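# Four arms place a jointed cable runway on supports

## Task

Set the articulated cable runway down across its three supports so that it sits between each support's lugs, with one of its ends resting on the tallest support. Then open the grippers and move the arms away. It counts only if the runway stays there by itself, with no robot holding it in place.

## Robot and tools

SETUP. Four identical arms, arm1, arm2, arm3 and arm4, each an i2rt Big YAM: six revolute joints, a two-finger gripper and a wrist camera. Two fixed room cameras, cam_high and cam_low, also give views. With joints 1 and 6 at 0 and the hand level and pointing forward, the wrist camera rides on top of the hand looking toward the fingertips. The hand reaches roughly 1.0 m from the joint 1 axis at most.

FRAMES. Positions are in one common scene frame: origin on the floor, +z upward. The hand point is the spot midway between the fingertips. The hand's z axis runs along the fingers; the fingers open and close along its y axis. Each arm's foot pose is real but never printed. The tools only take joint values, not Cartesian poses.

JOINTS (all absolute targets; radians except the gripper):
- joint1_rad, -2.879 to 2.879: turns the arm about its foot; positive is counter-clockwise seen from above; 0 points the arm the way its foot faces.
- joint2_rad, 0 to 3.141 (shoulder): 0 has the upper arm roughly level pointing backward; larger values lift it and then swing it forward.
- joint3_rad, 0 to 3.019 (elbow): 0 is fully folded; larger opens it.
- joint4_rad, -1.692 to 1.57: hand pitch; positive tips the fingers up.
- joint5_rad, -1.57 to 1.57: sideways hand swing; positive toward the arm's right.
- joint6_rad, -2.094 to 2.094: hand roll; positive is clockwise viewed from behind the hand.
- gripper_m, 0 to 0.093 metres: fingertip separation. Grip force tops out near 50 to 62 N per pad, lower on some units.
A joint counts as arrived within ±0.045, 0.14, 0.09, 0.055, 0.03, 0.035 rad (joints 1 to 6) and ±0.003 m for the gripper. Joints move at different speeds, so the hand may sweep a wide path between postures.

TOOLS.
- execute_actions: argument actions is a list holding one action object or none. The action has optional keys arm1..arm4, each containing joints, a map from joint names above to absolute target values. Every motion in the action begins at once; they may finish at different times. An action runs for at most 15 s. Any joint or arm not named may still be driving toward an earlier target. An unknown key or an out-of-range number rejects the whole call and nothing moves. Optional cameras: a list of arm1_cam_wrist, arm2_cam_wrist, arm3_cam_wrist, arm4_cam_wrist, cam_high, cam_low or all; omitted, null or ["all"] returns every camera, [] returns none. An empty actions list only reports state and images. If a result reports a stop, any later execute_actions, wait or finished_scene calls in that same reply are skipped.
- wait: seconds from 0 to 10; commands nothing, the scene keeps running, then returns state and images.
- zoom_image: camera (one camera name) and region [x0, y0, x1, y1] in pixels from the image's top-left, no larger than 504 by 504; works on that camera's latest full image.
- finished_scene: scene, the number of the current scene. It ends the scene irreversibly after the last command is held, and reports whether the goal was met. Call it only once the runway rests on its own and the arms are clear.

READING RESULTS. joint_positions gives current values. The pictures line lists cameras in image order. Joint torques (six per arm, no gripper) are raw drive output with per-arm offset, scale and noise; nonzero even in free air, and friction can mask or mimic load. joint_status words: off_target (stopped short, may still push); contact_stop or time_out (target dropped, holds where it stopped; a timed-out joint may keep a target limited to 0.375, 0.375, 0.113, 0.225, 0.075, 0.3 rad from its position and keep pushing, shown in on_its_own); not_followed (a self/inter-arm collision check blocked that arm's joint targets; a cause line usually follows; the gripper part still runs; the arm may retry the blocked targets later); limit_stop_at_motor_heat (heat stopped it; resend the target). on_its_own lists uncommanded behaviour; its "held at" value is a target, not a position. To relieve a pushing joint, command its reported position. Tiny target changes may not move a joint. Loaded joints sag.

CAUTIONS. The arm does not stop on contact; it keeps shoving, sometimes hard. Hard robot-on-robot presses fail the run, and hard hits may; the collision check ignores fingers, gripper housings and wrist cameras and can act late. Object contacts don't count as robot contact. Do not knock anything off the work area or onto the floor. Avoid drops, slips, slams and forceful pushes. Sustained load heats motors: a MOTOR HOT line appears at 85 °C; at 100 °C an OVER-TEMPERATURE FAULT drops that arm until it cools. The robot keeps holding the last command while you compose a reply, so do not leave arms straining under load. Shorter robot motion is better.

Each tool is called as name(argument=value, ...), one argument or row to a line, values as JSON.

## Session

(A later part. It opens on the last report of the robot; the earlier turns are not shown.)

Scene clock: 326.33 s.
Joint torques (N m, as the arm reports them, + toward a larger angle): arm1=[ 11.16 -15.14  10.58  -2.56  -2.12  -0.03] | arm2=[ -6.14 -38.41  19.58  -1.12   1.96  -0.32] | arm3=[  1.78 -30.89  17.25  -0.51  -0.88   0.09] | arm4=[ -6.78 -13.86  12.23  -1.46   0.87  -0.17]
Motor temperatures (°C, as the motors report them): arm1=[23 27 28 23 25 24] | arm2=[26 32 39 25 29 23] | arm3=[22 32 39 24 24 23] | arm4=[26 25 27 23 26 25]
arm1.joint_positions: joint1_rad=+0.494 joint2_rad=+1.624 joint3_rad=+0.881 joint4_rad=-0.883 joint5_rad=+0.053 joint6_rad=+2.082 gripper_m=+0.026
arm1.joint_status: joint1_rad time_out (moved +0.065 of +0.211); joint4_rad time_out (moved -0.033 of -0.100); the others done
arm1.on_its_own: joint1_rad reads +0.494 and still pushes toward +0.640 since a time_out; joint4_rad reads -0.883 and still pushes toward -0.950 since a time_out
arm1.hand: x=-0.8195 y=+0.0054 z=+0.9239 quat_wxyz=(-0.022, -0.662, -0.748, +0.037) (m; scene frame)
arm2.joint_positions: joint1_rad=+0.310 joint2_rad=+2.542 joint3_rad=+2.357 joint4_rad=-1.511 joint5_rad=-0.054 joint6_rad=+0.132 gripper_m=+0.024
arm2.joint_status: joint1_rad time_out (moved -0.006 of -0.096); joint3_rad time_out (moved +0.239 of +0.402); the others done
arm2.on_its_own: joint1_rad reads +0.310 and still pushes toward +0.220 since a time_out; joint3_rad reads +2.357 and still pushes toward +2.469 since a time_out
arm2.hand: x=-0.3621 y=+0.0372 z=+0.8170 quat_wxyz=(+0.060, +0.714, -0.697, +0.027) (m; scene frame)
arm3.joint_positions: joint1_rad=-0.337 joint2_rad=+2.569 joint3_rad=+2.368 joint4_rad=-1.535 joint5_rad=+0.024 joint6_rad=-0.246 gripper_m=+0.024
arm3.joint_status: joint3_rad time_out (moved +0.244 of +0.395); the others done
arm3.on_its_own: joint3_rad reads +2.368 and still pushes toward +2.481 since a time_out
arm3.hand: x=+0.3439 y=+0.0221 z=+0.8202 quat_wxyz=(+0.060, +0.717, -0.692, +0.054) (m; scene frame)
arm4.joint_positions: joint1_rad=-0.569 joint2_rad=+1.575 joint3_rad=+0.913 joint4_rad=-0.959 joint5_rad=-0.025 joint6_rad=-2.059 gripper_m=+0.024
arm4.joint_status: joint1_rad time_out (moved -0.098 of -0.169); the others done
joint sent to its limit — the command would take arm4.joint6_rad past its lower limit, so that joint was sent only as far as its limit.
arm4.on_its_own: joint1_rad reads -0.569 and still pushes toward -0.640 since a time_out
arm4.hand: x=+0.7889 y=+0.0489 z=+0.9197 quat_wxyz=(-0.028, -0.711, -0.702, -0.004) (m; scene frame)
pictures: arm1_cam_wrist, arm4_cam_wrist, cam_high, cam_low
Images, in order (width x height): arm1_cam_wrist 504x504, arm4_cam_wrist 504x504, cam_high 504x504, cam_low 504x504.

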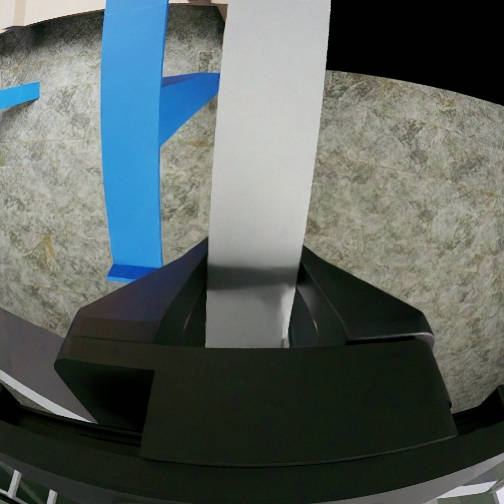

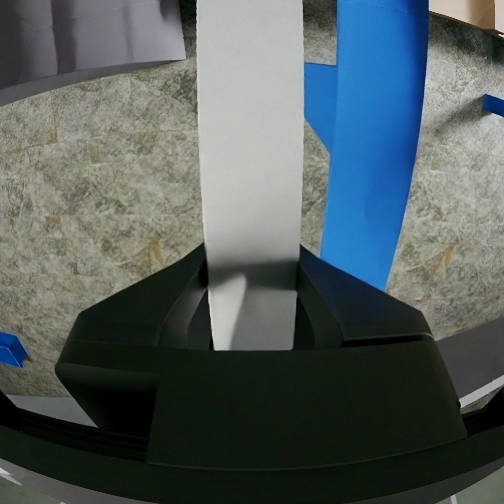

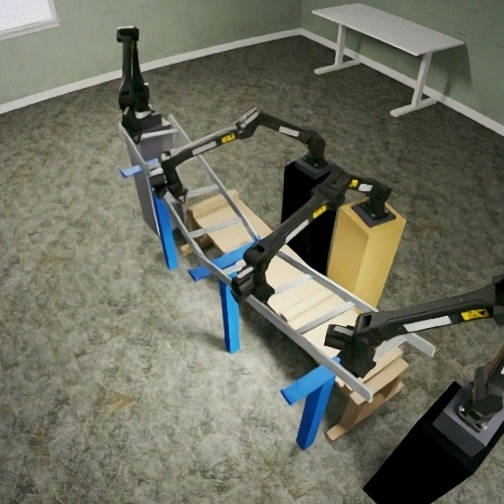

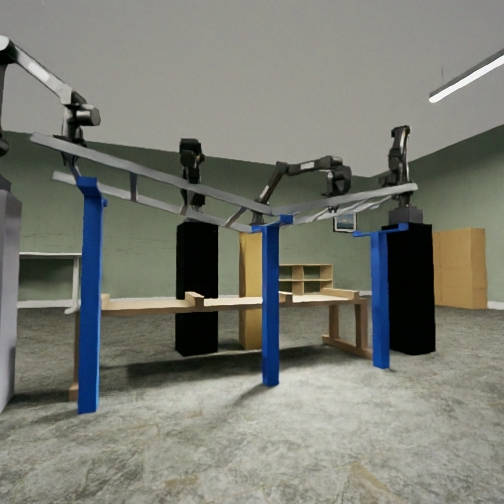

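execute_actions(
  actions=[
    {"arm1":{"joints":{"joint1_rad":0.5,"joint2_rad":1.85,"joint3_rad":0.98,"joint4_rad":-0.7}},"arm4":{"joints":{"joint1_rad":-0.57,"joint2_rad":1.63,"joint3_rad":0.95,"joint4_rad":-0.89}},"arm2":{"joints":{"joint1_rad":0.29,"joint2_rad":2.4,"joint3_rad":2.45}},"arm3":{"joints":{"joint2_rad":2.4,"joint3_rad":2.45}}},
  ],
  cameras=["cam_high","cam_low","arm1_cam_wrist","arm4_cam_wrist"],
)

Scene clock: 342.57 s.
Joint torques (N m, as the arm reports them, + toward a larger angle): arm1=[  0.29 -13.61  13.25   0.96   0.84  -0.02] | arm2=[ -2.21 -49.37  17.78  -3.51   0.09  -0.35] | arm3=[  2.2  -36.29  15.    -2.86  -1.12   0.19] | arm4=[ -0.54 -10.48  11.09   2.27  -0.77  -0.08]
Motor temperatures (°C, as the motors report them): arm1=[23 27 29 23 27 24] | arm2=[26 33 40 25 30 22] | arm3=[22 33 40 23 25 23] | arm4=[26 25 27 23 26 25]
arm1.joint_positions: joint1_rad=+0.483 joint2_rad=+1.886 joint3_rad=+0.888 joint4_rad=-0.724 joint5_rad=-0.018 joint6_rad=+2.082 gripper_m=+0.025
arm1.joint_status: joint3_rad time_out (moved +0.007 of +0.099); the others done
arm1.on_its_own: joint3_rad reads +0.888 and still pushes toward +0.980 since a time_out
arm1.hand: x=-0.8280 y=+0.0087 z=+0.8276 quat_wxyz=(+0.023, -0.666, -0.742, +0.077) (m; scene frame)
arm2.joint_positions: joint1_rad=+0.321 joint2_rad=+2.610 joint3_rad=+2.357 joint4_rad=-1.453 joint5_rad=-0.003 joint6_rad=+0.134 gripper_m=+0.024
arm2.joint_status: joint2_rad time_out (moved +0.068 of -0.142); joint3_rad time_out (moved +0.000 of +0.093); the others done
arm2.on_its_own: joint2_rad reads +2.610 and still pushes toward +2.400 since a time_out; joint3_rad reads +2.357 and still pushes toward +2.450 since a time_out
arm2.hand: x=-0.3619 y=+0.0395 z=+0.7674 quat_wxyz=(+0.042, +0.718, -0.693, +0.047) (m; scene frame)
arm3.joint_positions: joint1_rad=-0.342 joint2_rad=+2.594 joint3_rad=+2.365 joint4_rad=-1.485 joint5_rad=+0.031 joint6_rad=-0.256 gripper_m=+0.024
arm3.joint_status: joint2_rad time_out (moved +0.024 of -0.169); the others done
arm3.on_its_own: joint2_rad reads +2.594 and still pushes toward +2.400 since a time_out
arm3.hand: x=+0.3497 y=+0.0280 z=+0.8006 quat_wxyz=(+0.049, +0.720, -0.691, +0.051) (m; scene frame)
arm4.joint_positions: joint1_rad=-0.572 joint2_rad=+1.631 joint3_rad=+0.911 joint4_rad=-0.933 joint5_rad=+0.016 joint6_rad=-2.067 gripper_m=+0.024
arm4.joint_status: all done
arm4.hand: x=+0.7941 y=+0.0557 z=+0.8985 quat_wxyz=(-0.038, -0.709, -0.704, -0.028) (m; scene frame)
pictures: arm1_cam_wrist, arm4_cam_wrist, cam_high, cam_low
Images, in order (width x height): arm1_cam_wrist 504x504, arm4_cam_wrist 504x504, cam_high 504x504, cam_low 504x504.

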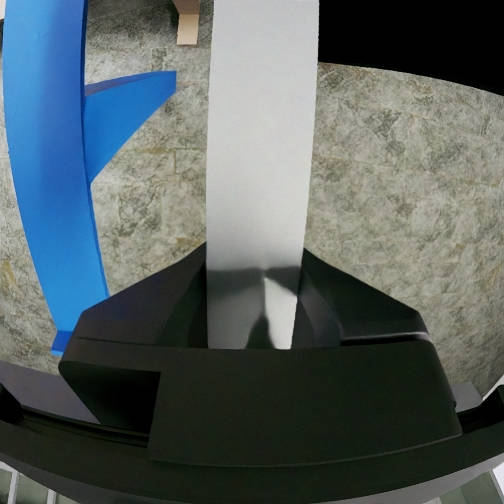

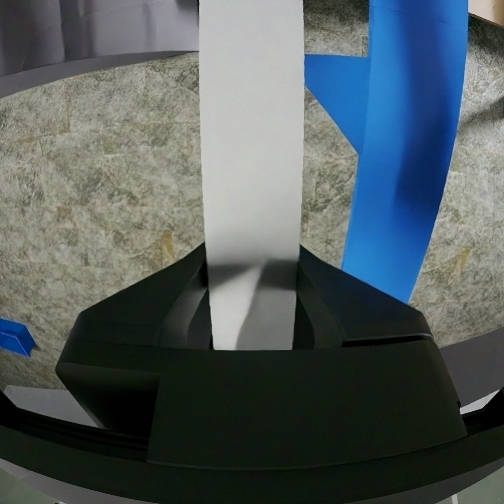

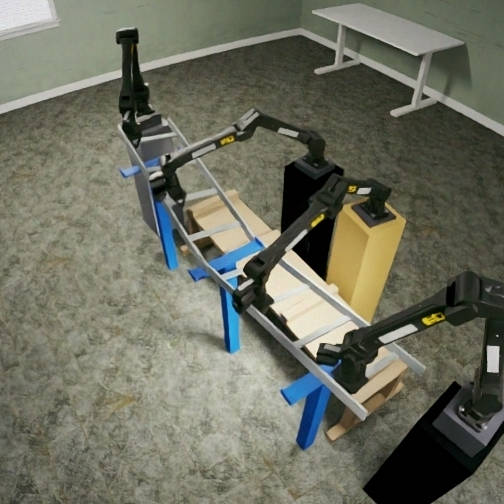

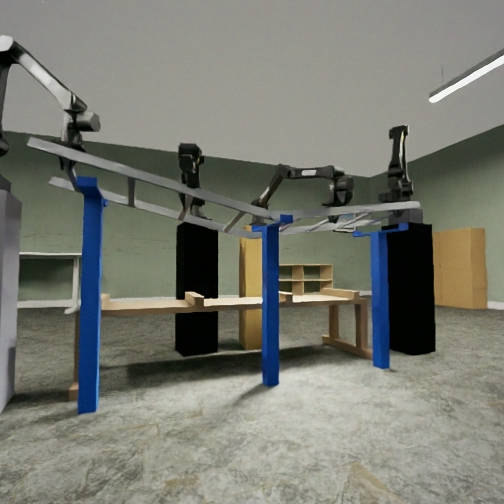

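zoom_image(
  camera="cam_high",
  region=[170,200,330,330],
)

zoom_image(
  camera="cam_low",
  region=[200,180,430,260],
)

Region (170, 200, 330, 330) of cam_high's 504x504 image, scaled by 3.150, with more detail than that image has; it fills the top 410 rows of this view, and the rest is white.

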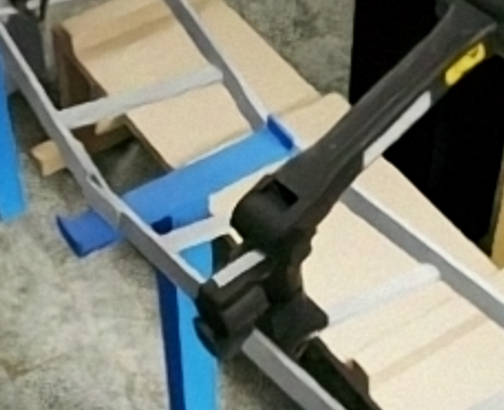

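Region (200, 180, 430, 260) of cam_low's 504x504 image, scaled by 2.191, with more detail than that image has; it fills the top 175 rows of this view, and the rest is white.

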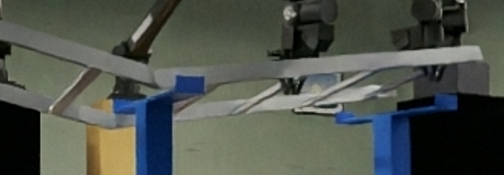

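execute_actions(
  actions=[
    {"arm2":{"joints":{"gripper_m":0.093,"joint2_rad":2.6,"joint3_rad":2.36,"joint1_rad":0.32}},"arm3":{"joints":{"gripper_m":0.093,"joint2_rad":2.59,"joint3_rad":2.37}},"arm1":{"joints":{"joint3_rad":0.9}}},
  ],
  cameras=[],
)

execute_actions(
  actions=[
    {"arm2":{"joints":{"joint2_rad":2.3,"joint3_rad":2.2,"joint4_rad":-1.47}},"arm3":{"joints":{"joint2_rad":2.3,"joint3_rad":2.2,"joint4_rad":-1.47}}},
  ],
  cameras=[],
)

execute_actions(
  actions=[
    {"arm2":{"joints":{"joint1_rad":0.305,"joint2_rad":2.06,"joint3_rad":1.52,"joint4_rad":-1.03,"joint5_rad":0,"joint6_rad":0.305}},"arm3":{"joints":{"joint1_rad":-0.38,"joint2_rad":2.08,"joint3_rad":1.56,"joint4_rad":-1.05,"joint5_rad":0,"joint6_rad":-0.34}}},
  ],
)

Scene clock: 371.17 s.
Joint torques (N m, as the arm reports them, + toward a larger angle): arm1=[  2.33 -16.28   7.26  -1.28   1.36   0.07] | arm2=[ -0.53 -28.75  10.18  -0.46   0.12  -0.07] | arm3=[ -0.34 -21.52   9.28  -0.29  -0.05   0.03] | arm4=[ -1.68 -14.02  12.    -0.15  -2.96  -0.5 ]
Motor temperatures (°C, as the motors report them): arm1=[23 27 30 23 26 24] | arm2=[26 36 40 25 27 22] | arm3=[22 35 39 24 26 23] | arm4=[26 25 27 23 26 25]
arm1.joint_positions: joint1_rad=+0.458 joint2_rad=+1.920 joint3_rad=+0.870 joint4_rad=-0.668 joint5_rad=-0.031 joint6_rad=+2.073 gripper_m=+0.024
arm1.joint_status: all done
arm1.hand: x=-0.8275 y=+0.0003 z=+0.8112 quat_wxyz=(+0.030, -0.672, -0.736, +0.073) (m; scene frame)
arm2.joint_positions: joint1_rad=+0.321 joint2_rad=+2.595 joint3_rad=+2.356 joint4_rad=-1.534 joint5_rad=-0.004 joint6_rad=+0.109 gripper_m=+0.093
arm2.joint_status: all done
arm2.hand: x=-0.3593 y=+0.0228 z=+0.7808 quat_wxyz=(+0.063, +0.725, -0.682, +0.072) (m; scene frame)
arm3.joint_positions: joint1_rad=-0.313 joint2_rad=+2.577 joint3_rad=+2.359 joint4_rad=-1.540 joint5_rad=+0.002 joint6_rad=-0.240 gripper_m=+0.093
arm3.joint_status: all done
arm3.hand: x=+0.3221 y=+0.0208 z=+0.8119 quat_wxyz=(+0.075, +0.722, -0.685, +0.052) (m; scene frame)
arm4.joint_positions: joint1_rad=-0.558 joint2_rad=+1.678 joint3_rad=+0.895 joint4_rad=-0.880 joint5_rad=+0.069 joint6_rad=-2.030 gripper_m=+0.024
arm4.joint_status: not commanded
arm4.hand: x=+0.7972 y=+0.0587 z=+0.8772 quat_wxyz=(-0.034, -0.715, -0.696, -0.055) (m; scene frame)
pictures: none
No camera images: the call's "cameras" was empty. Leave "cameras" out to get every camera's image.

Scene clock: 372.63 s.
Joint torques (N m, as the arm reports them, + toward a larger angle): arm1=[  2.37 -16.28   7.27  -1.28   1.36   0.07] | arm2=[ -0.22 -26.24  10.38   0.85   0.17  -0.13] | arm3=[ -0.25 -19.66   9.86   0.93  -0.05   0.03] | arm4=[ -1.67 -14.06  12.    -0.15  -2.96  -0.51]
Motor temperatures (°C, as the motors report them): arm1=[23 27 30 23 26 24] | arm2=[26 36 39 25 27 22] | arm3=[22 35 38 24 26 23] | arm4=[26 25 27 23 26 25]
arm1.joint_positions: joint1_rad=+0.458 joint2_rad=+1.920 joint3_rad=+0.870 joint4_rad=-0.668 joint5_rad=-0.031 joint6_rad=+2.073 gripper_m=+0.024
arm1.joint_status: not commanded
arm1.hand: x=-0.8275 y=+0.0003 z=+0.8112 quat_wxyz=(+0.030, -0.672, -0.736, +0.073) (m; scene frame)
arm2.joint_positions: joint1_rad=+0.321 joint2_rad=+2.286 joint3_rad=+2.200 joint4_rad=-1.485 joint5_rad=-0.004 joint6_rad=+0.109 gripper_m=+0.093
arm2.joint_status: all done
arm2.hand: x=-0.3575 y=+0.0211 z=+0.9355 quat_wxyz=(+0.003, +0.728, -0.685, -0.008) (m; scene frame)
arm3.joint_positions: joint1_rad=-0.313 joint2_rad=+2.284 joint3_rad=+2.185 joint4_rad=-1.478 joint5_rad=+0.002 joint6_rad=-0.240 gripper_m=+0.093
arm3.joint_status: all done
arm3.hand: x=+0.3207 y=+0.0149 z=+0.9496 quat_wxyz=(-0.002, +0.725, -0.688, +0.003) (m; scene frame)
arm4.joint_positions: joint1_rad=-0.558 joint2_rad=+1.678 joint3_rad=+0.895 joint4_rad=-0.880 joint5_rad=+0.069 joint6_rad=-2.030 gripper_m=+0.024
arm4.joint_status: not commanded
arm4.hand: x=+0.7972 y=+0.0587 z=+0.8772 quat_wxyz=(-0.034, -0.715, -0.696, -0.055) (m; scene frame)
pictures: none
No camera images: the call's "cameras" was empty. Leave "cameras" out to get every camera's image.

Scene clock: 374.13 s.
Joint torques (N m, as the arm reports them, + toward a larger angle): arm1=[  2.43 -16.24   7.25  -1.27   1.37   0.08] | arm2=[ -0.77 -23.27   9.38   0.85   0.14   0.05] | arm3=[ -0.1  -17.91   8.6    1.    -0.02  -0.15] | arm4=[ -1.74 -14.02  12.01  -0.15  -2.96  -0.51]
Motor temperatures (°C, as the motors report them): arm1=[23 27 30 23 26 24] | arm2=[26 35 39 25 27 22] | arm3=[22 35 38 24 25 23] | arm4=[26 25 27 23 27 25]
arm1.joint_positions: joint1_rad=+0.458 joint2_rad=+1.920 joint3_rad=+0.870 joint4_rad=-0.668 joint5_rad=-0.031 joint6_rad=+2.073 gripper_m=+0.024
arm1.joint_status: not commanded
arm1.hand: x=-0.8275 y=+0.0003 z=+0.8112 quat_wxyz=(+0.030, -0.672, -0.736, +0.073) (m; scene frame)
arm2.joint_positions: joint1_rad=+0.317 joint2_rad=+2.066 joint3_rad=+1.515 joint4_rad=-1.047 joint5_rad=-0.004 joint6_rad=+0.296 gripper_m=+0.093
arm2.joint_status: all done
arm2.hand: x=-0.3358 y=-0.0975 z=+0.8270 quat_wxyz=(+0.010, +0.659, -0.752, +0.003) (m; scene frame)
arm3.joint_positions: joint1_rad=-0.389 joint2_rad=+2.085 joint3_rad=+1.544 joint4_rad=-1.060 joint5_rad=+0.001 joint6_rad=-0.330 gripper_m=+0.093
arm3.joint_status: all done
arm3.hand: x=+0.3433 y=-0.1051 z=+0.8442 quat_wxyz=(+0.010, +0.730, -0.683, +0.008) (m; scene frame)
arm4.joint_positions: joint1_rad=-0.558 joint2_rad=+1.678 joint3_rad=+0.895 joint4_rad=-0.880 joint5_rad=+0.069 joint6_rad=-2.030 gripper_m=+0.024
arm4.joint_status: not commanded
arm4.hand: x=+0.7972 y=+0.0587 z=+0.8772 quat_wxyz=(-0.034, -0.715, -0.696, -0.055) (m; scene frame)
pictures: arm1_cam_wrist, arm2_cam_wrist, arm3_cam_wrist, arm4_cam_wrist, cam_high, cam_low
Images, in order (width x height): arm1_cam_wrist 504x504, arm2_cam_wrist 504x504, arm3_cam_wrist 504x504, arm4_cam_wrist 504x504, cam_high 504x504, cam_low 504x504.

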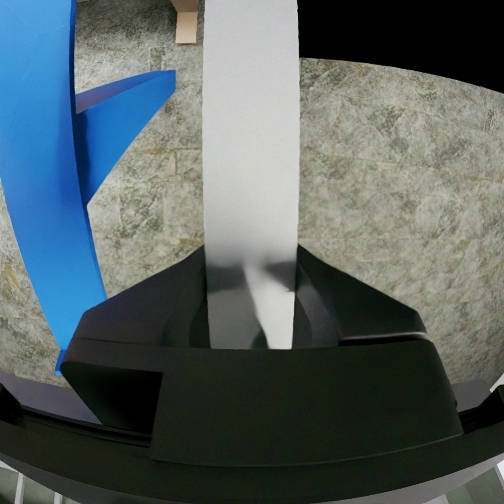

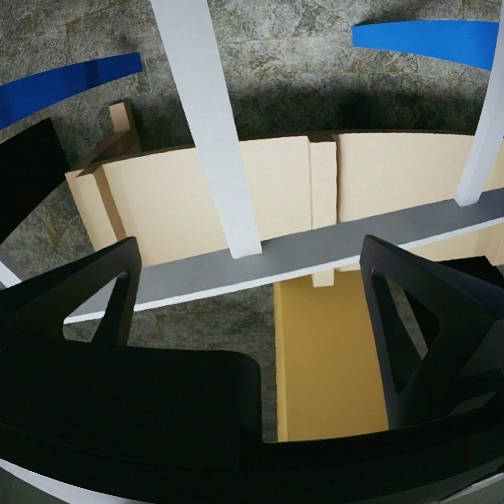

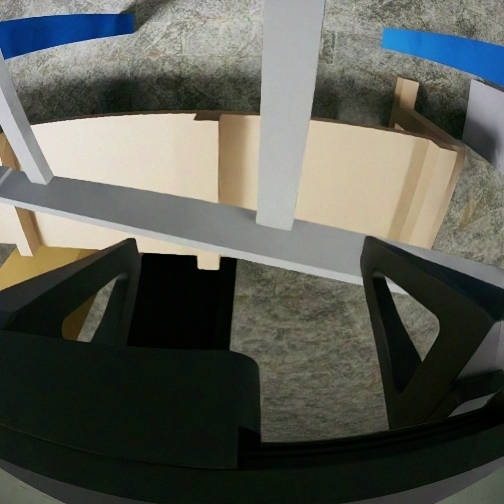

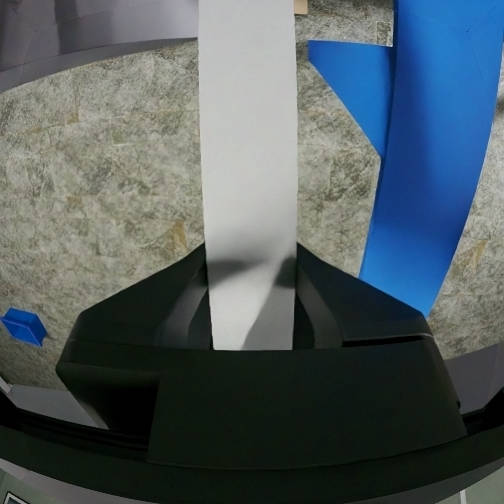

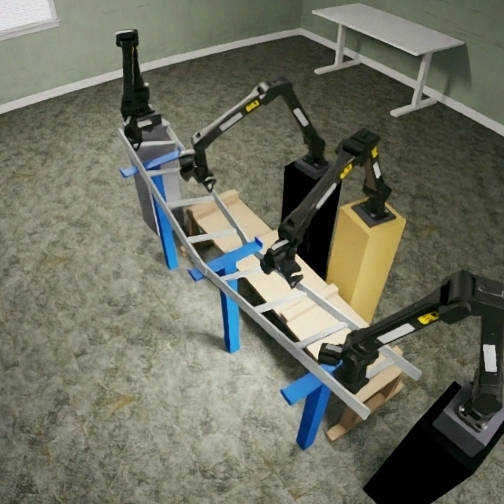

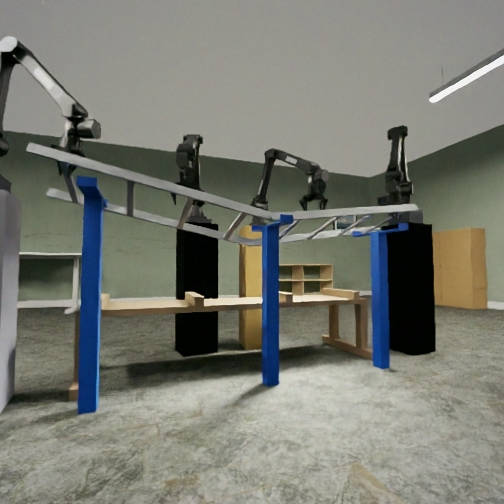

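zoom_image(
  camera="cam_high",
  region=[110,130,390,410],
)

Region (110, 130, 390, 410) of cam_high's 504x504 image, scaled by 1.800, with more detail than that image has.

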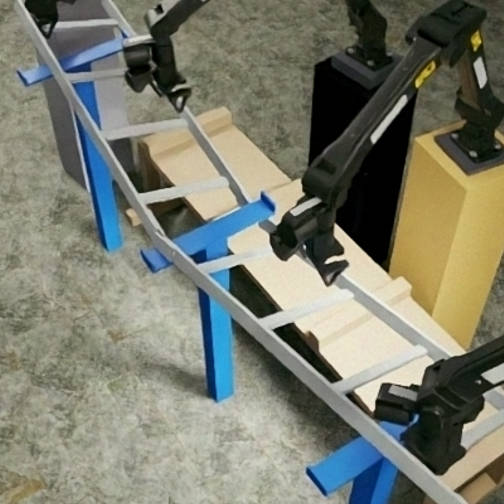

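execute_actions(
  actions=[
    {"arm2":{"joints":{"joint1_rad":0.253,"joint2_rad":2.2,"joint3_rad":1.72,"joint4_rad":-1.09,"joint6_rad":0.24}},"arm3":{"joints":{"joint1_rad":-0.35,"joint2_rad":2.22,"joint3_rad":1.78,"joint4_rad":-1.13,"joint6_rad":-0.29}}},
  ],
  cameras=[],
)

execute_actions(
  actions=[
    {"arm2":{"joints":{"joint2_rad":2.41,"joint3_rad":1.68,"joint4_rad":-0.84}},"arm3":{"joints":{"joint2_rad":2.42,"joint3_rad":1.75,"joint4_rad":-0.9}}},
  ],
  cameras=["arm2_cam_wrist","arm3_cam_wrist","cam_low"],
)

Scene clock: 397.47 s.
Joint torques (N m, as the arm reports them, + toward a larger angle): arm1=[  2.37 -16.28   7.26  -1.28   1.37   0.07] | arm2=[  0.05 -23.65  13.56  -0.41   0.12  -0.12] | arm3=[ -1.3  -19.2   11.03   0.09  -0.03   0.03] | arm4=[ -1.7  -13.98  12.    -0.15  -2.96  -0.5 ]
Motor temperatures (°C, as the motors report them): arm1=[23 28 29 23 26 24] | arm2=[26 32 36 24 27 22] | arm3=[22 32 35 23 25 23] | arm4=[26 26 28 23 31 25]
arm1.joint_positions: joint1_rad=+0.458 joint2_rad=+1.920 joint3_rad=+0.870 joint4_rad=-0.668 joint5_rad=-0.031 joint6_rad=+2.073 gripper_m=+0.024
arm1.joint_status: not commanded
arm1.hand: x=-0.8275 y=+0.0003 z=+0.8112 quat_wxyz=(+0.030, -0.672, -0.736, +0.073) (m; scene frame)
arm2.joint_positions: joint1_rad=+0.249 joint2_rad=+2.193 joint3_rad=+1.668 joint4_rad=-1.075 joint5_rad=-0.003 joint6_rad=+0.249 gripper_m=+0.093
arm2.joint_status: all done
arm2.hand: x=-0.3006 y=-0.0515 z=+0.8030 quat_wxyz=(+0.011, +0.651, -0.759, +0.004) (m; scene frame)
arm3.joint_positions: joint1_rad=-0.353 joint2_rad=+2.213 joint3_rad=+1.741 joint4_rad=-1.120 joint5_rad=+0.001 joint6_rad=-0.300 gripper_m=+0.093
arm3.joint_status: all done
arm3.hand: x=+0.3346 y=-0.0508 z=+0.8334 quat_wxyz=(+0.006, +0.732, -0.681, +0.006) (m; scene frame)
arm4.joint_positions: joint1_rad=-0.558 joint2_rad=+1.678 joint3_rad=+0.895 joint4_rad=-0.880 joint5_rad=+0.069 joint6_rad=-2.030 gripper_m=+0.024
arm4.joint_status: not commanded
arm4.hand: x=+0.7972 y=+0.0587 z=+0.8772 quat_wxyz=(-0.034, -0.715, -0.696, -0.055) (m; scene frame)
pictures: none
No camera images: the call's "cameras" was empty. Leave "cameras" out to get every camera's image.

Scene clock: 399.60 s.
Joint torques (N m, as the arm reports them, + toward a larger angle): arm1=[  1.99 -17.64   7.14  -2.37   2.19   0.03] | arm2=[  0.59 -13.82   9.55   3.1    0.38   0.24] | arm3=[ -0.2  -17.71   7.8    1.07   0.14   0.04] | arm4=[ -1.93 -14.81  12.1   -0.49  -3.14  -0.62]
Motor temperatures (°C, as the motors report them): arm1=[23 28 29 23 26 24] | arm2=[26 32 36 24 27 22] | arm3=[22 32 34 23 25 23] | arm4=[26 26 28 23 31 25]
arm1.joint_positions: joint1_rad=+0.463 joint2_rad=+1.937 joint3_rad=+0.870 joint4_rad=-0.640 joint5_rad=-0.051 joint6_rad=+2.077 gripper_m=+0.024
arm1.joint_status: not commanded
arm1.hand: x=-0.8283 y=+0.0059 z=+0.8043 quat_wxyz=(+0.038, -0.672, -0.736, +0.065) (m; scene frame)
arm2.joint_positions: joint1_rad=+0.241 joint2_rad=+2.284 joint3_rad=+1.673 joint4_rad=-0.913 joint5_rad=-0.011 joint6_rad=+0.216 gripper_m=+0.093
arm2.joint_status: joint4_rad time_out (moved +0.162 of +0.235); the others done
arm2.on_its_own: joint4_rad reads -0.913 and still pushes toward -0.840 since a time_out
arm2.hand: x=-0.3001 y=-0.0265 z=+0.7492 quat_wxyz=(-0.008, +0.661, -0.750, -0.029) (m; scene frame)
arm3.joint_positions: joint1_rad=-0.354 joint2_rad=+2.390 joint3_rad=+1.739 joint4_rad=-0.909 joint5_rad=-0.003 joint6_rad=-0.300 gripper_m=+0.093
arm3.joint_status: all done
arm3.hand: x=+0.3378 y=-0.0368 z=+0.7225 quat_wxyz=(-0.007, +0.732, -0.681, -0.004) (m; scene frame)
arm4.joint_positions: joint1_rad=-0.555 joint2_rad=+1.689 joint3_rad=+0.893 joint4_rad=-0.873 joint5_rad=+0.073 joint6_rad=-2.020 gripper_m=+0.024
arm4.joint_status: not commanded
arm4.hand: x=+0.7980 y=+0.0581 z=+0.8726 quat_wxyz=(-0.036, -0.717, -0.693, -0.059) (m; scene frame)
pictures: arm2_cam_wrist, arm3_cam_wrist, cam_low
Images, in order (width x height): arm2_cam_wrist 504x504, arm3_cam_wrist 504x504, cam_low 504x504.

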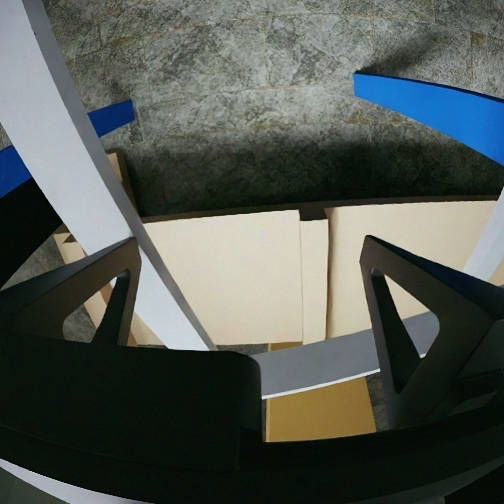

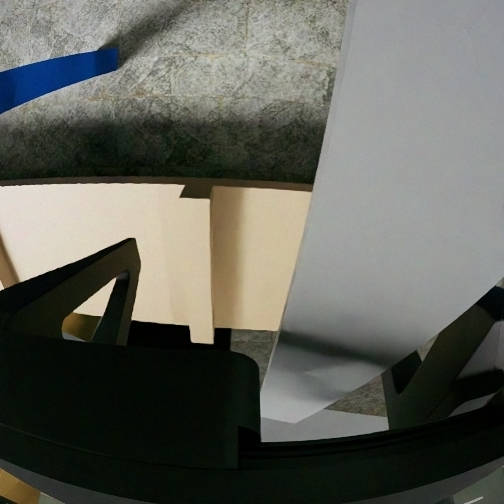

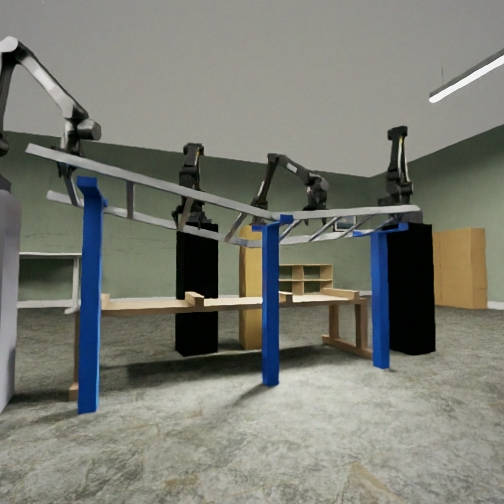

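execute_actions(
  actions=[
    {"arm2":{"joints":{"joint1_rad":0.315,"joint2_rad":2.2,"joint3_rad":1.7,"joint4_rad":-1.07,"joint6_rad":0.3}}},
  ],
  cameras=[],
)

execute_actions(
  actions=[
    {"arm2":{"joints":{"joint2_rad":2.44,"joint3_rad":1.72,"joint4_rad":-0.85}}},
  ],
  cameras=["arm2_cam_wrist"],
)

execute_actions(
  actions=[
    {"arm2":{"joints":{"gripper_m":0}},"arm3":{"joints":{"gripper_m":0}}},
  ],
  cameras=["arm2_cam_wrist","arm3_cam_wrist"],
)

Scene clock: 415.40 s.
Joint torques (N m, as the arm reports them, + toward a larger angle): arm1=[  1.95 -17.59   7.15  -2.38   2.19   0.03] | arm2=[ -1.43 -23.3   11.59  -0.2    0.09   0.07] | arm3=[ -0.21 -17.77   7.79   1.06   0.13   0.04] | arm4=[ -1.92 -14.85  12.1   -0.5   -3.14  -0.61]
Motor temperatures (°C, as the motors report them): arm1=[23 28 28 23 28 24] | arm2=[26 31 35 25 27 22] | arm3=[22 32 34 23 24 23] | arm4=[26 26 28 23 33 25]
arm1.joint_positions: joint1_rad=+0.463 joint2_rad=+1.937 joint3_rad=+0.870 joint4_rad=-0.640 joint5_rad=-0.051 joint6_rad=+2.077 gripper_m=+0.024
arm1.joint_status: not commanded
arm1.hand: x=-0.8283 y=+0.0059 z=+0.8043 quat_wxyz=(+0.038, -0.672, -0.736, +0.065) (m; scene frame)
arm2.joint_positions: joint1_rad=+0.324 joint2_rad=+2.186 joint3_rad=+1.673 joint4_rad=-1.054 joint5_rad=-0.003 joint6_rad=+0.291 gripper_m=+0.093
arm2.joint_status: all done
arm2.hand: x=-0.3482 y=-0.0495 z=+0.8089 quat_wxyz=(+0.002, +0.664, -0.748, -0.009) (m; scene frame)
arm3.joint_positions: joint1_rad=-0.354 joint2_rad=+2.390 joint3_rad=+1.739 joint4_rad=-0.909 joint5_rad=-0.003 joint6_rad=-0.300 gripper_m=+0.093
arm3.joint_status: not commanded
arm3.hand: x=+0.3378 y=-0.0368 z=+0.7225 quat_wxyz=(-0.007, +0.732, -0.681, -0.004) (m; scene frame)
arm4.joint_positions: joint1_rad=-0.555 joint2_rad=+1.689 joint3_rad=+0.893 joint4_rad=-0.873 joint5_rad=+0.073 joint6_rad=-2.021 gripper_m=+0.024
arm4.joint_status: not commanded
arm4.hand: x=+0.7980 y=+0.0581 z=+0.8726 quat_wxyz=(-0.036, -0.717, -0.693, -0.058) (m; scene frame)
pictures: none
No camera images: the call's "cameras" was empty. Leave "cameras" out to get every camera's image.

Scene clock: 416.40 s.
Joint torques (N m, as the arm reports them, + toward a larger angle): arm1=[  1.96 -18.01   7.11  -2.54   1.97   0.  ] | arm2=[ -1.24 -22.5    9.86   0.95   0.03   0.1 ] | arm3=[ -0.17 -17.77   7.92   1.02   0.13   0.04] | arm4=[ -1.88 -14.88  12.09  -0.53  -3.24  -0.59]
Motor temperatures (°C, as the motors report them): arm1=[23 28 28 23 28 24] | arm2=[26 31 35 25 27 22] | arm3=[22 32 34 23 24 23] | arm4=[26 26 28 23 33 25]
arm1.joint_positions: joint1_rad=+0.466 joint2_rad=+1.941 joint3_rad=+0.870 joint4_rad=-0.637 joint5_rad=-0.046 joint6_rad=+2.080 gripper_m=+0.024
arm1.joint_status: not commanded
arm1.hand: x=-0.8287 y=+0.0059 z=+0.8026 quat_wxyz=(+0.036, -0.672, -0.737, +0.066) (m; scene frame)
arm2.joint_positions: joint1_rad=+0.324 joint2_rad=+2.404 joint3_rad=+1.701 joint4_rad=-0.866 joint5_rad=-0.001 joint6_rad=+0.291 gripper_m=+0.093
arm2.joint_status: all done
arm2.hand: x=-0.3512 y=-0.0387 z=+0.6840 quat_wxyz=(+0.001, +0.664, -0.748, -0.008) (m; scene frame)
arm3.joint_positions: joint1_rad=-0.354 joint2_rad=+2.390 joint3_rad=+1.739 joint4_rad=-0.908 joint5_rad=-0.003 joint6_rad=-0.300 gripper_m=+0.093
arm3.joint_status: not commanded
arm3.hand: x=+0.3379 y=-0.0366 z=+0.7222 quat_wxyz=(-0.008, +0.732, -0.681, -0.004) (m; scene frame)
arm4.joint_positions: joint1_rad=-0.555 joint2_rad=+1.689 joint3_rad=+0.893 joint4_rad=-0.872 joint5_rad=+0.075 joint6_rad=-2.021 gripper_m=+0.024
arm4.joint_status: not commanded
arm4.hand: x=+0.7979 y=+0.0586 z=+0.8726 quat_wxyz=(-0.035, -0.717, -0.694, -0.059) (m; scene frame)
pictures: arm2_cam_wrist
Images, in order (width x height): arm2_cam_wrist 504x504.

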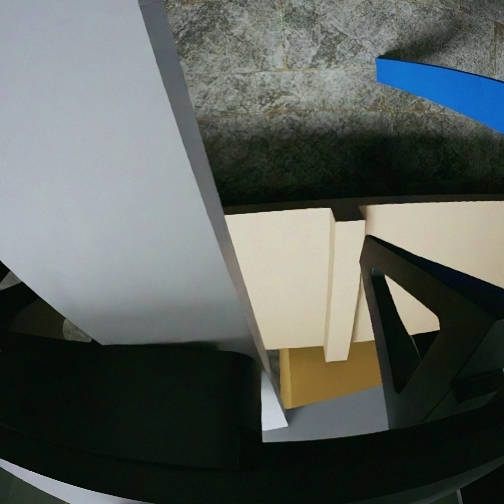

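Scene clock: 417.20 s.
Joint torques (N m, as the arm reports them, + toward a larger angle): arm1=[  1.55 -17.99   7.13  -2.52   1.91  -0.01] | arm2=[ -1.73 -22.48   9.72   0.59  -0.42   0.89] | arm3=[  1.94 -17.76   7.65   0.29  -0.11   0.06] | arm4=[ -1.82 -14.88  12.1   -0.57  -3.17  -0.58]
Motor temperatures (°C, as the motors report them): arm1=[23 28 28 23 28 24] | arm2=[26 31 35 25 27 22] | arm3=[22 32 33 23 24 23] | arm4=[26 26 28 23 33 25]
arm1.joint_positions: joint1_rad=+0.467 joint2_rad=+1.941 joint3_rad=+0.870 joint4_rad=-0.637 joint5_rad=-0.044 joint6_rad=+2.082 gripper_m=+0.024
arm1.joint_status: not commanded
arm1.hand: x=-0.8288 y=+0.0060 z=+0.8025 quat_wxyz=(+0.035, -0.672, -0.736, +0.067) (m; scene frame)
arm2.joint_positions: joint1_rad=+0.339 joint2_rad=+2.404 joint3_rad=+1.702 joint4_rad=-0.853 joint5_rad=+0.012 joint6_rad=+0.209 gripper_m=+0.023
arm2.joint_status: gripper_m off_target (ended at +0.023, target +0.000)
arm2.hand: x=-0.3588 y=-0.0361 z=+0.6846 quat_wxyz=(-0.008, +0.699, -0.715, -0.010) (m; scene frame)
arm3.joint_positions: joint1_rad=-0.379 joint2_rad=+2.390 joint3_rad=+1.743 joint4_rad=-0.892 joint5_rad=+0.004 joint6_rad=-0.302 gripper_m=+0.022
arm3.joint_status: gripper_m off_target (ended at +0.022, target +0.000)
arm3.hand: x=+0.3563 y=-0.0354 z=+0.7236 quat_wxyz=(-0.018, +0.724, -0.690, -0.006) (m; scene frame)
arm4.joint_positions: joint1_rad=-0.556 joint2_rad=+1.689 joint3_rad=+0.893 joint4_rad=-0.871 joint5_rad=+0.074 joint6_rad=-2.023 gripper_m=+0.024
arm4.joint_status: not commanded
arm4.hand: x=+0.7979 y=+0.0588 z=+0.8725 quat_wxyz=(-0.035, -0.717, -0.694, -0.058) (m; scene frame)
pictures: arm2_cam_wrist, arm3_cam_wrist
Images, in order (width x height): arm2_cam_wrist 504x504, arm3_cam_wrist 504x504.

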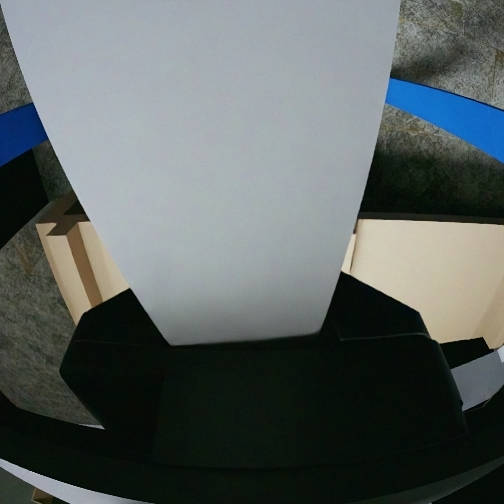

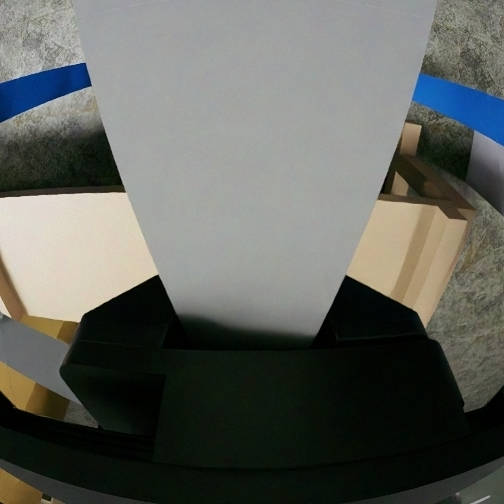

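execute_actions(
  actions=[
    {"arm2":{"joints":{"joint1_rad":0.37,"joint2_rad":2.29,"joint3_rad":1.34,"joint4_rad":-0.62,"joint6_rad":0.25}},"arm3":{"joints":{"joint1_rad":-0.43,"joint2_rad":2.31,"joint3_rad":1.395,"joint4_rad":-0.655,"joint6_rad":-0.35}},"arm1":{"joints":{"joint1_rad":0.22,"joint2_rad":1.88,"joint3_rad":0.83,"joint6_rad":1.85}},"arm4":{"joints":{"joint1_rad":-0.3,"joint3_rad":0.85,"joint6_rad":-1.77}}},
  ],
  cameras=["cam_high","cam_low"],
)

zoom_image(
  camera="cam_high",
  region=[110,130,390,410],
)

Scene clock: 433.17 s.
Joint torques (N m, as the arm reports them, + toward a larger angle): arm1=[ -4.6  -13.25   5.52  -2.24   4.02  -0.16] | arm2=[  1.14 -21.94   3.92  -1.1   -0.55   0.58] | arm3=[ -0.91 -15.9    3.47  -1.4    0.59  -0.19] | arm4=[  2.45 -14.01  10.07  -0.73  -3.73   0.04]
Motor temperatures (°C, as the motors report them): arm1=[23 28 28 23 30 24] | arm2=[26 31 35 24 27 23] | arm3=[22 32 33 23 24 23] | arm4=[26 26 28 23 35 25]
arm1.joint_positions: joint1_rad=+0.262 joint2_rad=+1.917 joint3_rad=+0.814 joint4_rad=-0.645 joint5_rad=-0.095 joint6_rad=+1.865 gripper_m=+0.024
arm1.joint_status: all done
arm1.hand: x=-0.8203 y=-0.0627 z=+0.8046 quat_wxyz=(+0.078, -0.669, -0.737, +0.065) (m; scene frame)
arm2.joint_positions: joint1_rad=+0.346 joint2_rad=+2.273 joint3_rad=+1.379 joint4_rad=-0.575 joint5_rad=+0.015 joint6_rad=+0.189 gripper_m=+0.022
arm2.joint_status: joint6_rad time_out (moved -0.021 of +0.041); the others done
arm2.on_its_own: joint6_rad reads +0.189 and still pushes toward +0.250 since a time_out
arm2.hand: x=-0.3513 y=-0.0969 z=+0.6746 quat_wxyz=(-0.033, +0.707, -0.705, -0.045) (m; scene frame)
arm3.joint_positions: joint1_rad=-0.426 joint2_rad=+2.283 joint3_rad=+1.426 joint4_rad=-0.608 joint5_rad=-0.015 joint6_rad=-0.337 gripper_m=+0.022
arm3.joint_status: all done
arm3.hand: x=+0.3652 y=-0.1008 z=+0.6994 quat_wxyz=(-0.047, +0.719, -0.693, -0.030) (m; scene frame)
arm4.joint_positions: joint1_rad=-0.337 joint2_rad=+1.688 joint3_rad=+0.806 joint4_rad=-0.871 joint5_rad=+0.087 joint6_rad=-1.770 gripper_m=+0.024
arm4.joint_status: all done
arm4.hand: x=+0.8096 y=-0.0268 z=+0.8530 quat_wxyz=(-0.056, -0.724, -0.681, -0.093) (m; scene frame)
pictures: cam_high, cam_low
Images, in order (width x height): cam_high 504x504, cam_low 504x504.

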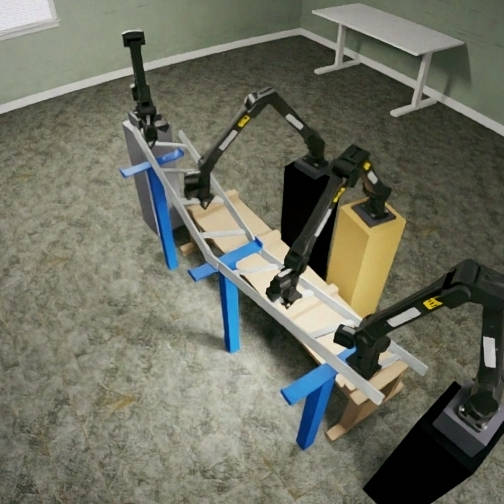

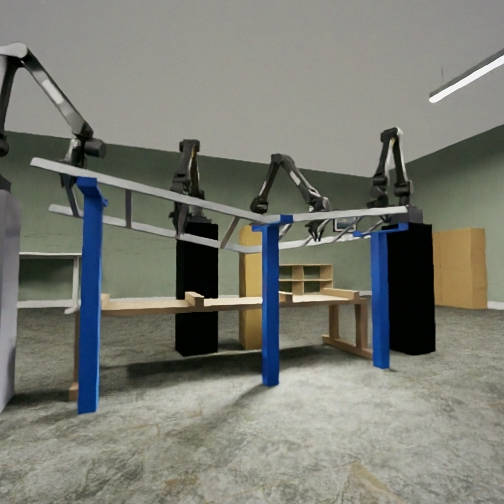

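Region (110, 130, 390, 410) of cam_high's 504x504 image, scaled by 1.800, with more detail than that image has.

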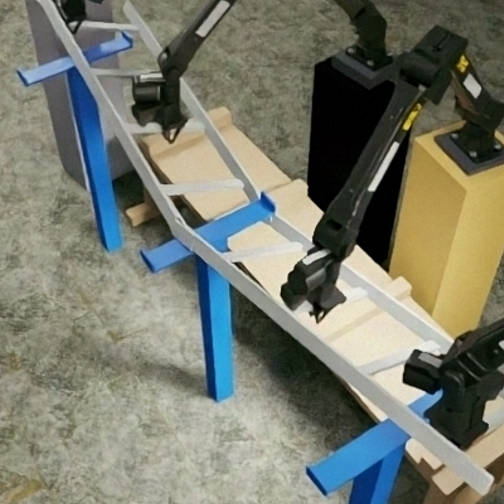

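execute_actions(
  actions=[
    {"arm2":{"joints":{"joint1_rad":0.41,"joint2_rad":2.23,"joint3_rad":1.18,"joint4_rad":-0.53,"joint6_rad":0.27}},"arm3":{"joints":{"joint1_rad":-0.49,"joint2_rad":2.25,"joint3_rad":1.24,"joint4_rad":-0.57,"joint6_rad":-0.41}},"arm1":{"joints":{"joint1_rad":0.04,"joint3_rad":0.81,"joint6_rad":1.67}},"arm4":{"joints":{"joint1_rad":-0.12,"joint3_rad":0.82,"joint6_rad":-1.56}}},
  ],
  cameras=["cam_high"],
)

zoom_image(
  camera="cam_high",
  region=[110,130,390,410],
)

Scene clock: 448.73 s.
Joint torques (N m, as the arm reports them, + toward a larger angle): arm1=[ -7.68 -12.95   5.8   -1.52   3.85  -0.36] | arm2=[  2.81 -17.5    5.06  -2.1   -0.8    0.59] | arm3=[ -2.8  -13.8    4.34  -2.45   1.4   -0.35] | arm4=[  4.86 -13.68   9.18  -0.44  -3.31   0.59]
Motor temperatures (°C, as the motors report them): arm1=[23 28 28 23 37 24] | arm2=[26 31 33 24 27 23] | arm3=[22 31 32 23 25 23] | arm4=[26 26 28 23 38 25]
arm1.joint_positions: joint1_rad=+0.118 joint2_rad=+1.917 joint3_rad=+0.788 joint4_rad=-0.665 joint5_rad=-0.091 joint6_rad=+1.704 gripper_m=+0.024
arm1.joint_status: joint1_rad time_out (moved -0.144 of -0.222); the others done
arm1.on_its_own: joint1_rad reads +0.118 and still pushes toward +0.040 since a time_out
arm1.hand: x=-0.8214 y=-0.1148 z=+0.8029 quat_wxyz=(+0.097, -0.662, -0.740, +0.072) (m; scene frame)
arm2.joint_positions: joint1_rad=+0.366 joint2_rad=+2.196 joint3_rad=+1.196 joint4_rad=-0.460 joint5_rad=+0.022 joint6_rad=+0.209 gripper_m=+0.022
arm2.joint_status: joint4_rad time_out (moved +0.115 of +0.045); joint6_rad time_out (moved +0.020 of +0.081); the others done
arm2.on_its_own: joint4_rad reads -0.460 and still pushes toward -0.530 since a time_out; joint6_rad reads +0.209 and still pushes toward +0.270 since a time_out
arm2.hand: x=-0.3509 y=-0.1482 z=+0.6728 quat_wxyz=(-0.038, +0.707, -0.705, -0.047) (m; scene frame)
arm3.joint_positions: joint1_rad=-0.463 joint2_rad=+2.214 joint3_rad=+1.252 joint4_rad=-0.500 joint5_rad=-0.037 joint6_rad=-0.380 gripper_m=+0.022
arm3.joint_status: joint4_rad time_out (moved +0.107 of +0.038); the others done
arm3.on_its_own: joint4_rad reads -0.500 and still pushes toward -0.570 since a time_out
arm3.hand: x=+0.3665 y=-0.1520 z=+0.6950 quat_wxyz=(-0.045, +0.722, -0.690, -0.039) (m; scene frame)
arm4.joint_positions: joint1_rad=-0.184 joint2_rad=+1.687 joint3_rad=+0.783 joint4_rad=-0.879 joint5_rad=+0.077 joint6_rad=-1.609 gripper_m=+0.024
arm4.joint_status: joint1_rad time_out (moved +0.153 of +0.217); joint6_rad time_out (moved +0.161 of +0.210); the others done
arm4.on_its_own: joint1_rad reads -0.184 and still pushes toward -0.120 since a time_out; joint6_rad reads -1.609 and still pushes toward -1.560 since a time_out
arm4.hand: x=+0.8117 y=-0.0795 z=+0.8485 quat_wxyz=(-0.056, -0.726, -0.677, -0.107) (m; scene frame)
pictures: cam_high
Images, in order (width x height): cam_high 504x504.

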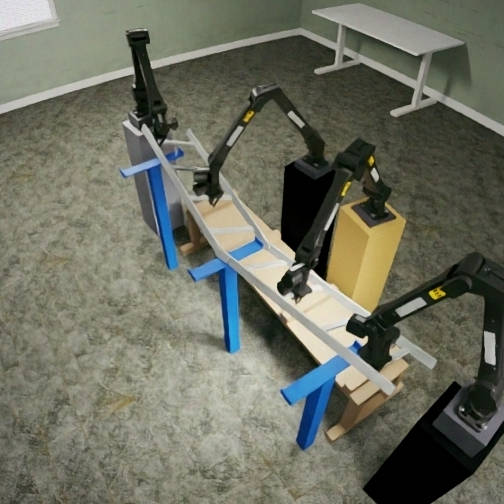

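Region (110, 130, 390, 410) of cam_high's 504x504 image, scaled by 1.800, with more detail than that image has.

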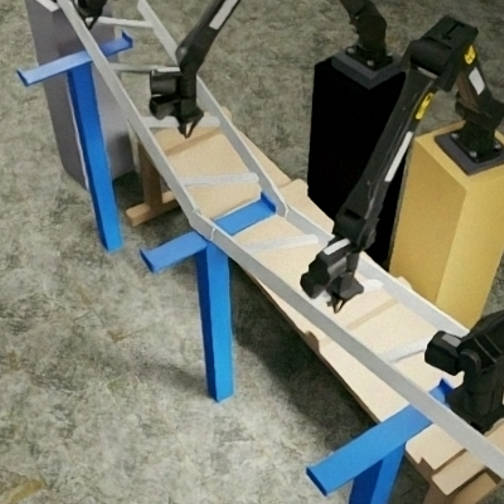

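execute_actions(
  actions=[
    {"arm2":{"joints":{"joint2_rad":1.93,"joint3_rad":1.32,"joint4_rad":-0.96}},"arm3":{"joints":{"joint2_rad":1.96,"joint3_rad":1.37,"joint4_rad":-0.98}},"arm1":{"joints":{"joint1_rad":0.1,"joint2_rad":1.7,"joint4_rad":-0.78}},"arm4":{"joints":{"joint1_rad":-0.17,"joint2_rad":1.58,"joint4_rad":-0.9}}},
  ],
  cameras=["cam_high","cam_low"],
)

Scene clock: 463.83 s.
Joint torques (N m, as the arm reports them, + toward a larger angle): arm1=[ -1.11 -12.56   8.73   0.72  -0.38  -0.77] | arm2=[  1.69 -33.51  14.94  -2.34   0.32   0.31] | arm3=[ -1.33 -27.4   12.1   -2.73  -0.28  -0.15] | arm4=[ -0.33 -13.54   9.62   0.75   0.14   1.01]
Motor temperatures (°C, as the motors report them): arm1=[23 28 28 23 38 24] | arm2=[26 31 34 25 27 23] | arm3=[22 31 32 23 26 23] | arm4=[26 26 27 23 37 25]
arm1.joint_positions: joint1_rad=+0.100 joint2_rad=+1.745 joint3_rad=+0.770 joint4_rad=-0.800 joint5_rad=+0.012 joint6_rad=+1.744 gripper_m=+0.024
arm1.joint_status: all done
arm1.hand: x=-0.8196 y=-0.1378 z=+0.8587 quat_wxyz=(+0.048, -0.680, -0.726, +0.093) (m; scene frame)
arm2.joint_positions: joint1_rad=+0.387 joint2_rad=+2.080 joint3_rad=+1.224 joint4_rad=-0.893 joint5_rad=-0.010 joint6_rad=+0.240 gripper_m=+0.022
arm2.joint_status: joint2_rad time_out (moved -0.117 of -0.266); joint3_rad time_out (moved +0.029 of +0.124); joint4_rad time_out (moved -0.433 of -0.500)
arm2.on_its_own: joint2_rad reads +2.080 and still pushes toward +1.930 since a time_out; joint3_rad reads +1.224 and still pushes toward +1.320 since a time_out; joint4_rad reads -0.893 and still pushes toward -0.960 since a time_out
arm2.hand: x=-0.3523 y=-0.2098 z=+0.7383 quat_wxyz=(+0.052, +0.703, -0.707, +0.066) (m; scene frame)
arm3.joint_positions: joint1_rad=-0.480 joint2_rad=+2.126 joint3_rad=+1.287 joint4_rad=-0.919 joint5_rad=+0.008 joint6_rad=-0.402 gripper_m=+0.022
arm3.joint_status: joint2_rad time_out (moved -0.088 of -0.254); joint4_rad time_out (moved -0.419 of -0.480); the others done
arm3.on_its_own: joint2_rad reads +2.126 and still pushes toward +1.960 since a time_out; joint4_rad reads -0.919 and still pushes toward -0.980 since a time_out
arm3.hand: x=+0.3620 y=-0.2137 z=+0.7506 quat_wxyz=(+0.081, +0.721, -0.687, +0.041) (m; scene frame)
arm4.joint_positions: joint1_rad=-0.173 joint2_rad=+1.640 joint3_rad=+0.783 joint4_rad=-0.915 joint5_rad=-0.007 joint6_rad=-1.646 gripper_m=+0.024
arm4.joint_status: all done
arm4.on_its_own: joint6_rad reads -1.646 and still pushes toward -1.560 since a time_out
arm4.hand: x=+0.8103 y=-0.0975 z=+0.8637 quat_wxyz=(-0.080, -0.714, -0.692, -0.070) (m; scene frame)
pictures: cam_high, cam_low
Images, in order (width x height): cam_high 504x504, cam_low 504x504.

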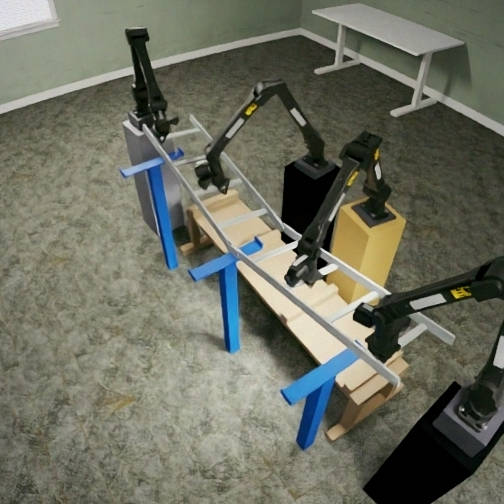

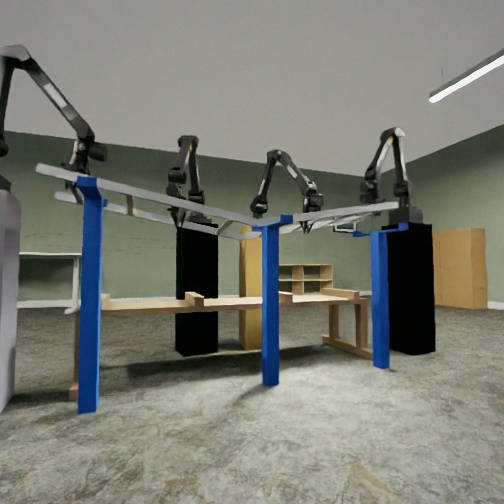

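execute_actions(
  actions=[
    {"arm2":{"joints":{"joint2_rad":1.72,"joint3_rad":1.36,"joint4_rad":-1.05}},"arm3":{"joints":{"joint2_rad":1.75,"joint3_rad":1.4,"joint4_rad":-1.07}},"arm1":{"joints":{"joint2_rad":1.6,"joint4_rad":-0.83}},"arm4":{"joints":{"joint2_rad":1.48,"joint4_rad":-0.95,"joint6_rad":-1.65}}},
  ],
  cameras=["cam_high","cam_low"],
)

Scene clock: 475.67 s.
Joint torques (N m, as the arm reports them, + toward a larger angle): arm1=[-1.47 -9.61 11.88  1.66  0.68 -0.82] | arm2=[ -0.07 -34.64  17.84  -0.63  -0.24   0.17] | arm3=[ -0.39 -27.71  15.64  -0.11   0.22  -0.05] | arm4=[ 0.67 -9.01 12.08  2.26 -0.66  0.32]
Motor temperatures (°C, as the motors report them): arm1=[23 28 29 23 34 24] | arm2=[26 32 37 25 26 23] | arm3=[22 33 36 24 25 23] | arm4=[26 26 28 23 33 25]
arm1.joint_positions: joint1_rad=+0.104 joint2_rad=+1.617 joint3_rad=+0.744 joint4_rad=-0.872 joint5_rad=-0.014 joint6_rad=+1.749 gripper_m=+0.024
arm1.joint_status: all done
arm1.hand: x=-0.8295 y=-0.1341 z=+0.8946 quat_wxyz=(+0.051, -0.682, -0.726, +0.074) (m; scene frame)
arm2.joint_positions: joint1_rad=+0.403 joint2_rad=+1.886 joint3_rad=+1.228 joint4_rad=-1.028 joint5_rad=+0.006 joint6_rad=+0.253 gripper_m=+0.021
arm2.joint_status: joint2_rad time_out (moved -0.194 of -0.360); joint3_rad time_out (moved +0.004 of +0.136); the others done
arm2.on_its_own: joint2_rad reads +1.886 and still pushes toward +1.720 since a time_out; joint3_rad reads +1.228 and still pushes toward +1.340 since a time_out
arm2.hand: x=-0.3570 y=-0.2070 z=+0.8322 quat_wxyz=(+0.028, +0.706, -0.707, +0.045) (m; scene frame)
arm3.joint_positions: joint1_rad=-0.492 joint2_rad=+1.933 joint3_rad=+1.287 joint4_rad=-1.062 joint5_rad=-0.005 joint6_rad=-0.412 gripper_m=+0.022
arm3.joint_status: joint2_rad time_out (moved -0.193 of -0.376); joint3_rad time_out (moved +0.000 of +0.113); the others done
arm3.on_its_own: joint2_rad reads +1.933 and still pushes toward +1.750 since a time_out; joint3_rad reads +1.287 and still pushes toward +1.400 since a time_out
arm3.hand: x=+0.3653 y=-0.2133 z=+0.8469 quat_wxyz=(+0.061, +0.721, -0.689, +0.024) (m; scene frame)
arm4.joint_positions: joint1_rad=-0.184 joint2_rad=+1.492 joint3_rad=+0.768 joint4_rad=-0.996 joint5_rad=+0.012 joint6_rad=-1.675 gripper_m=+0.024
arm4.joint_status: all done
arm4.hand: x=+0.8179 y=-0.0920 z=+0.9071 quat_wxyz=(-0.055, -0.708, -0.701, -0.060) (m; scene frame)
pictures: cam_high, cam_low
Images, in order (width x height): cam_high 504x504, cam_low 504x504.

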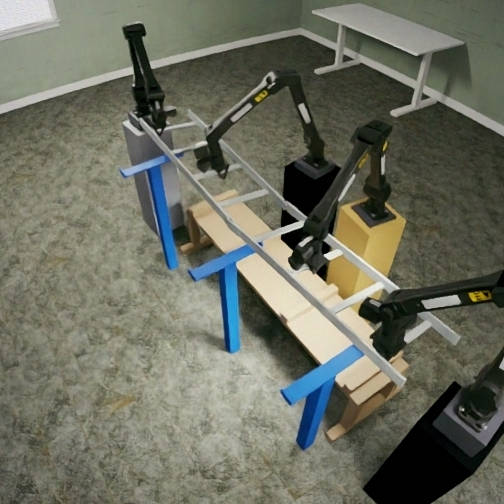

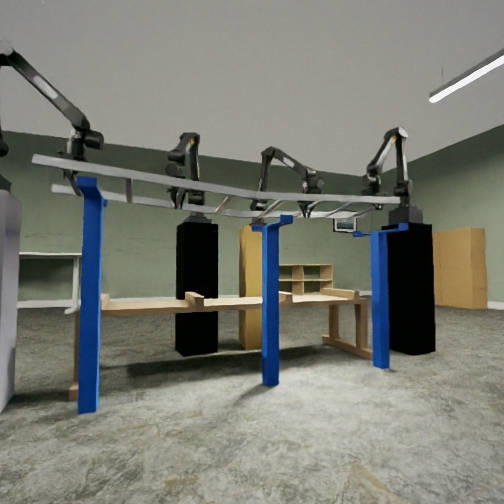

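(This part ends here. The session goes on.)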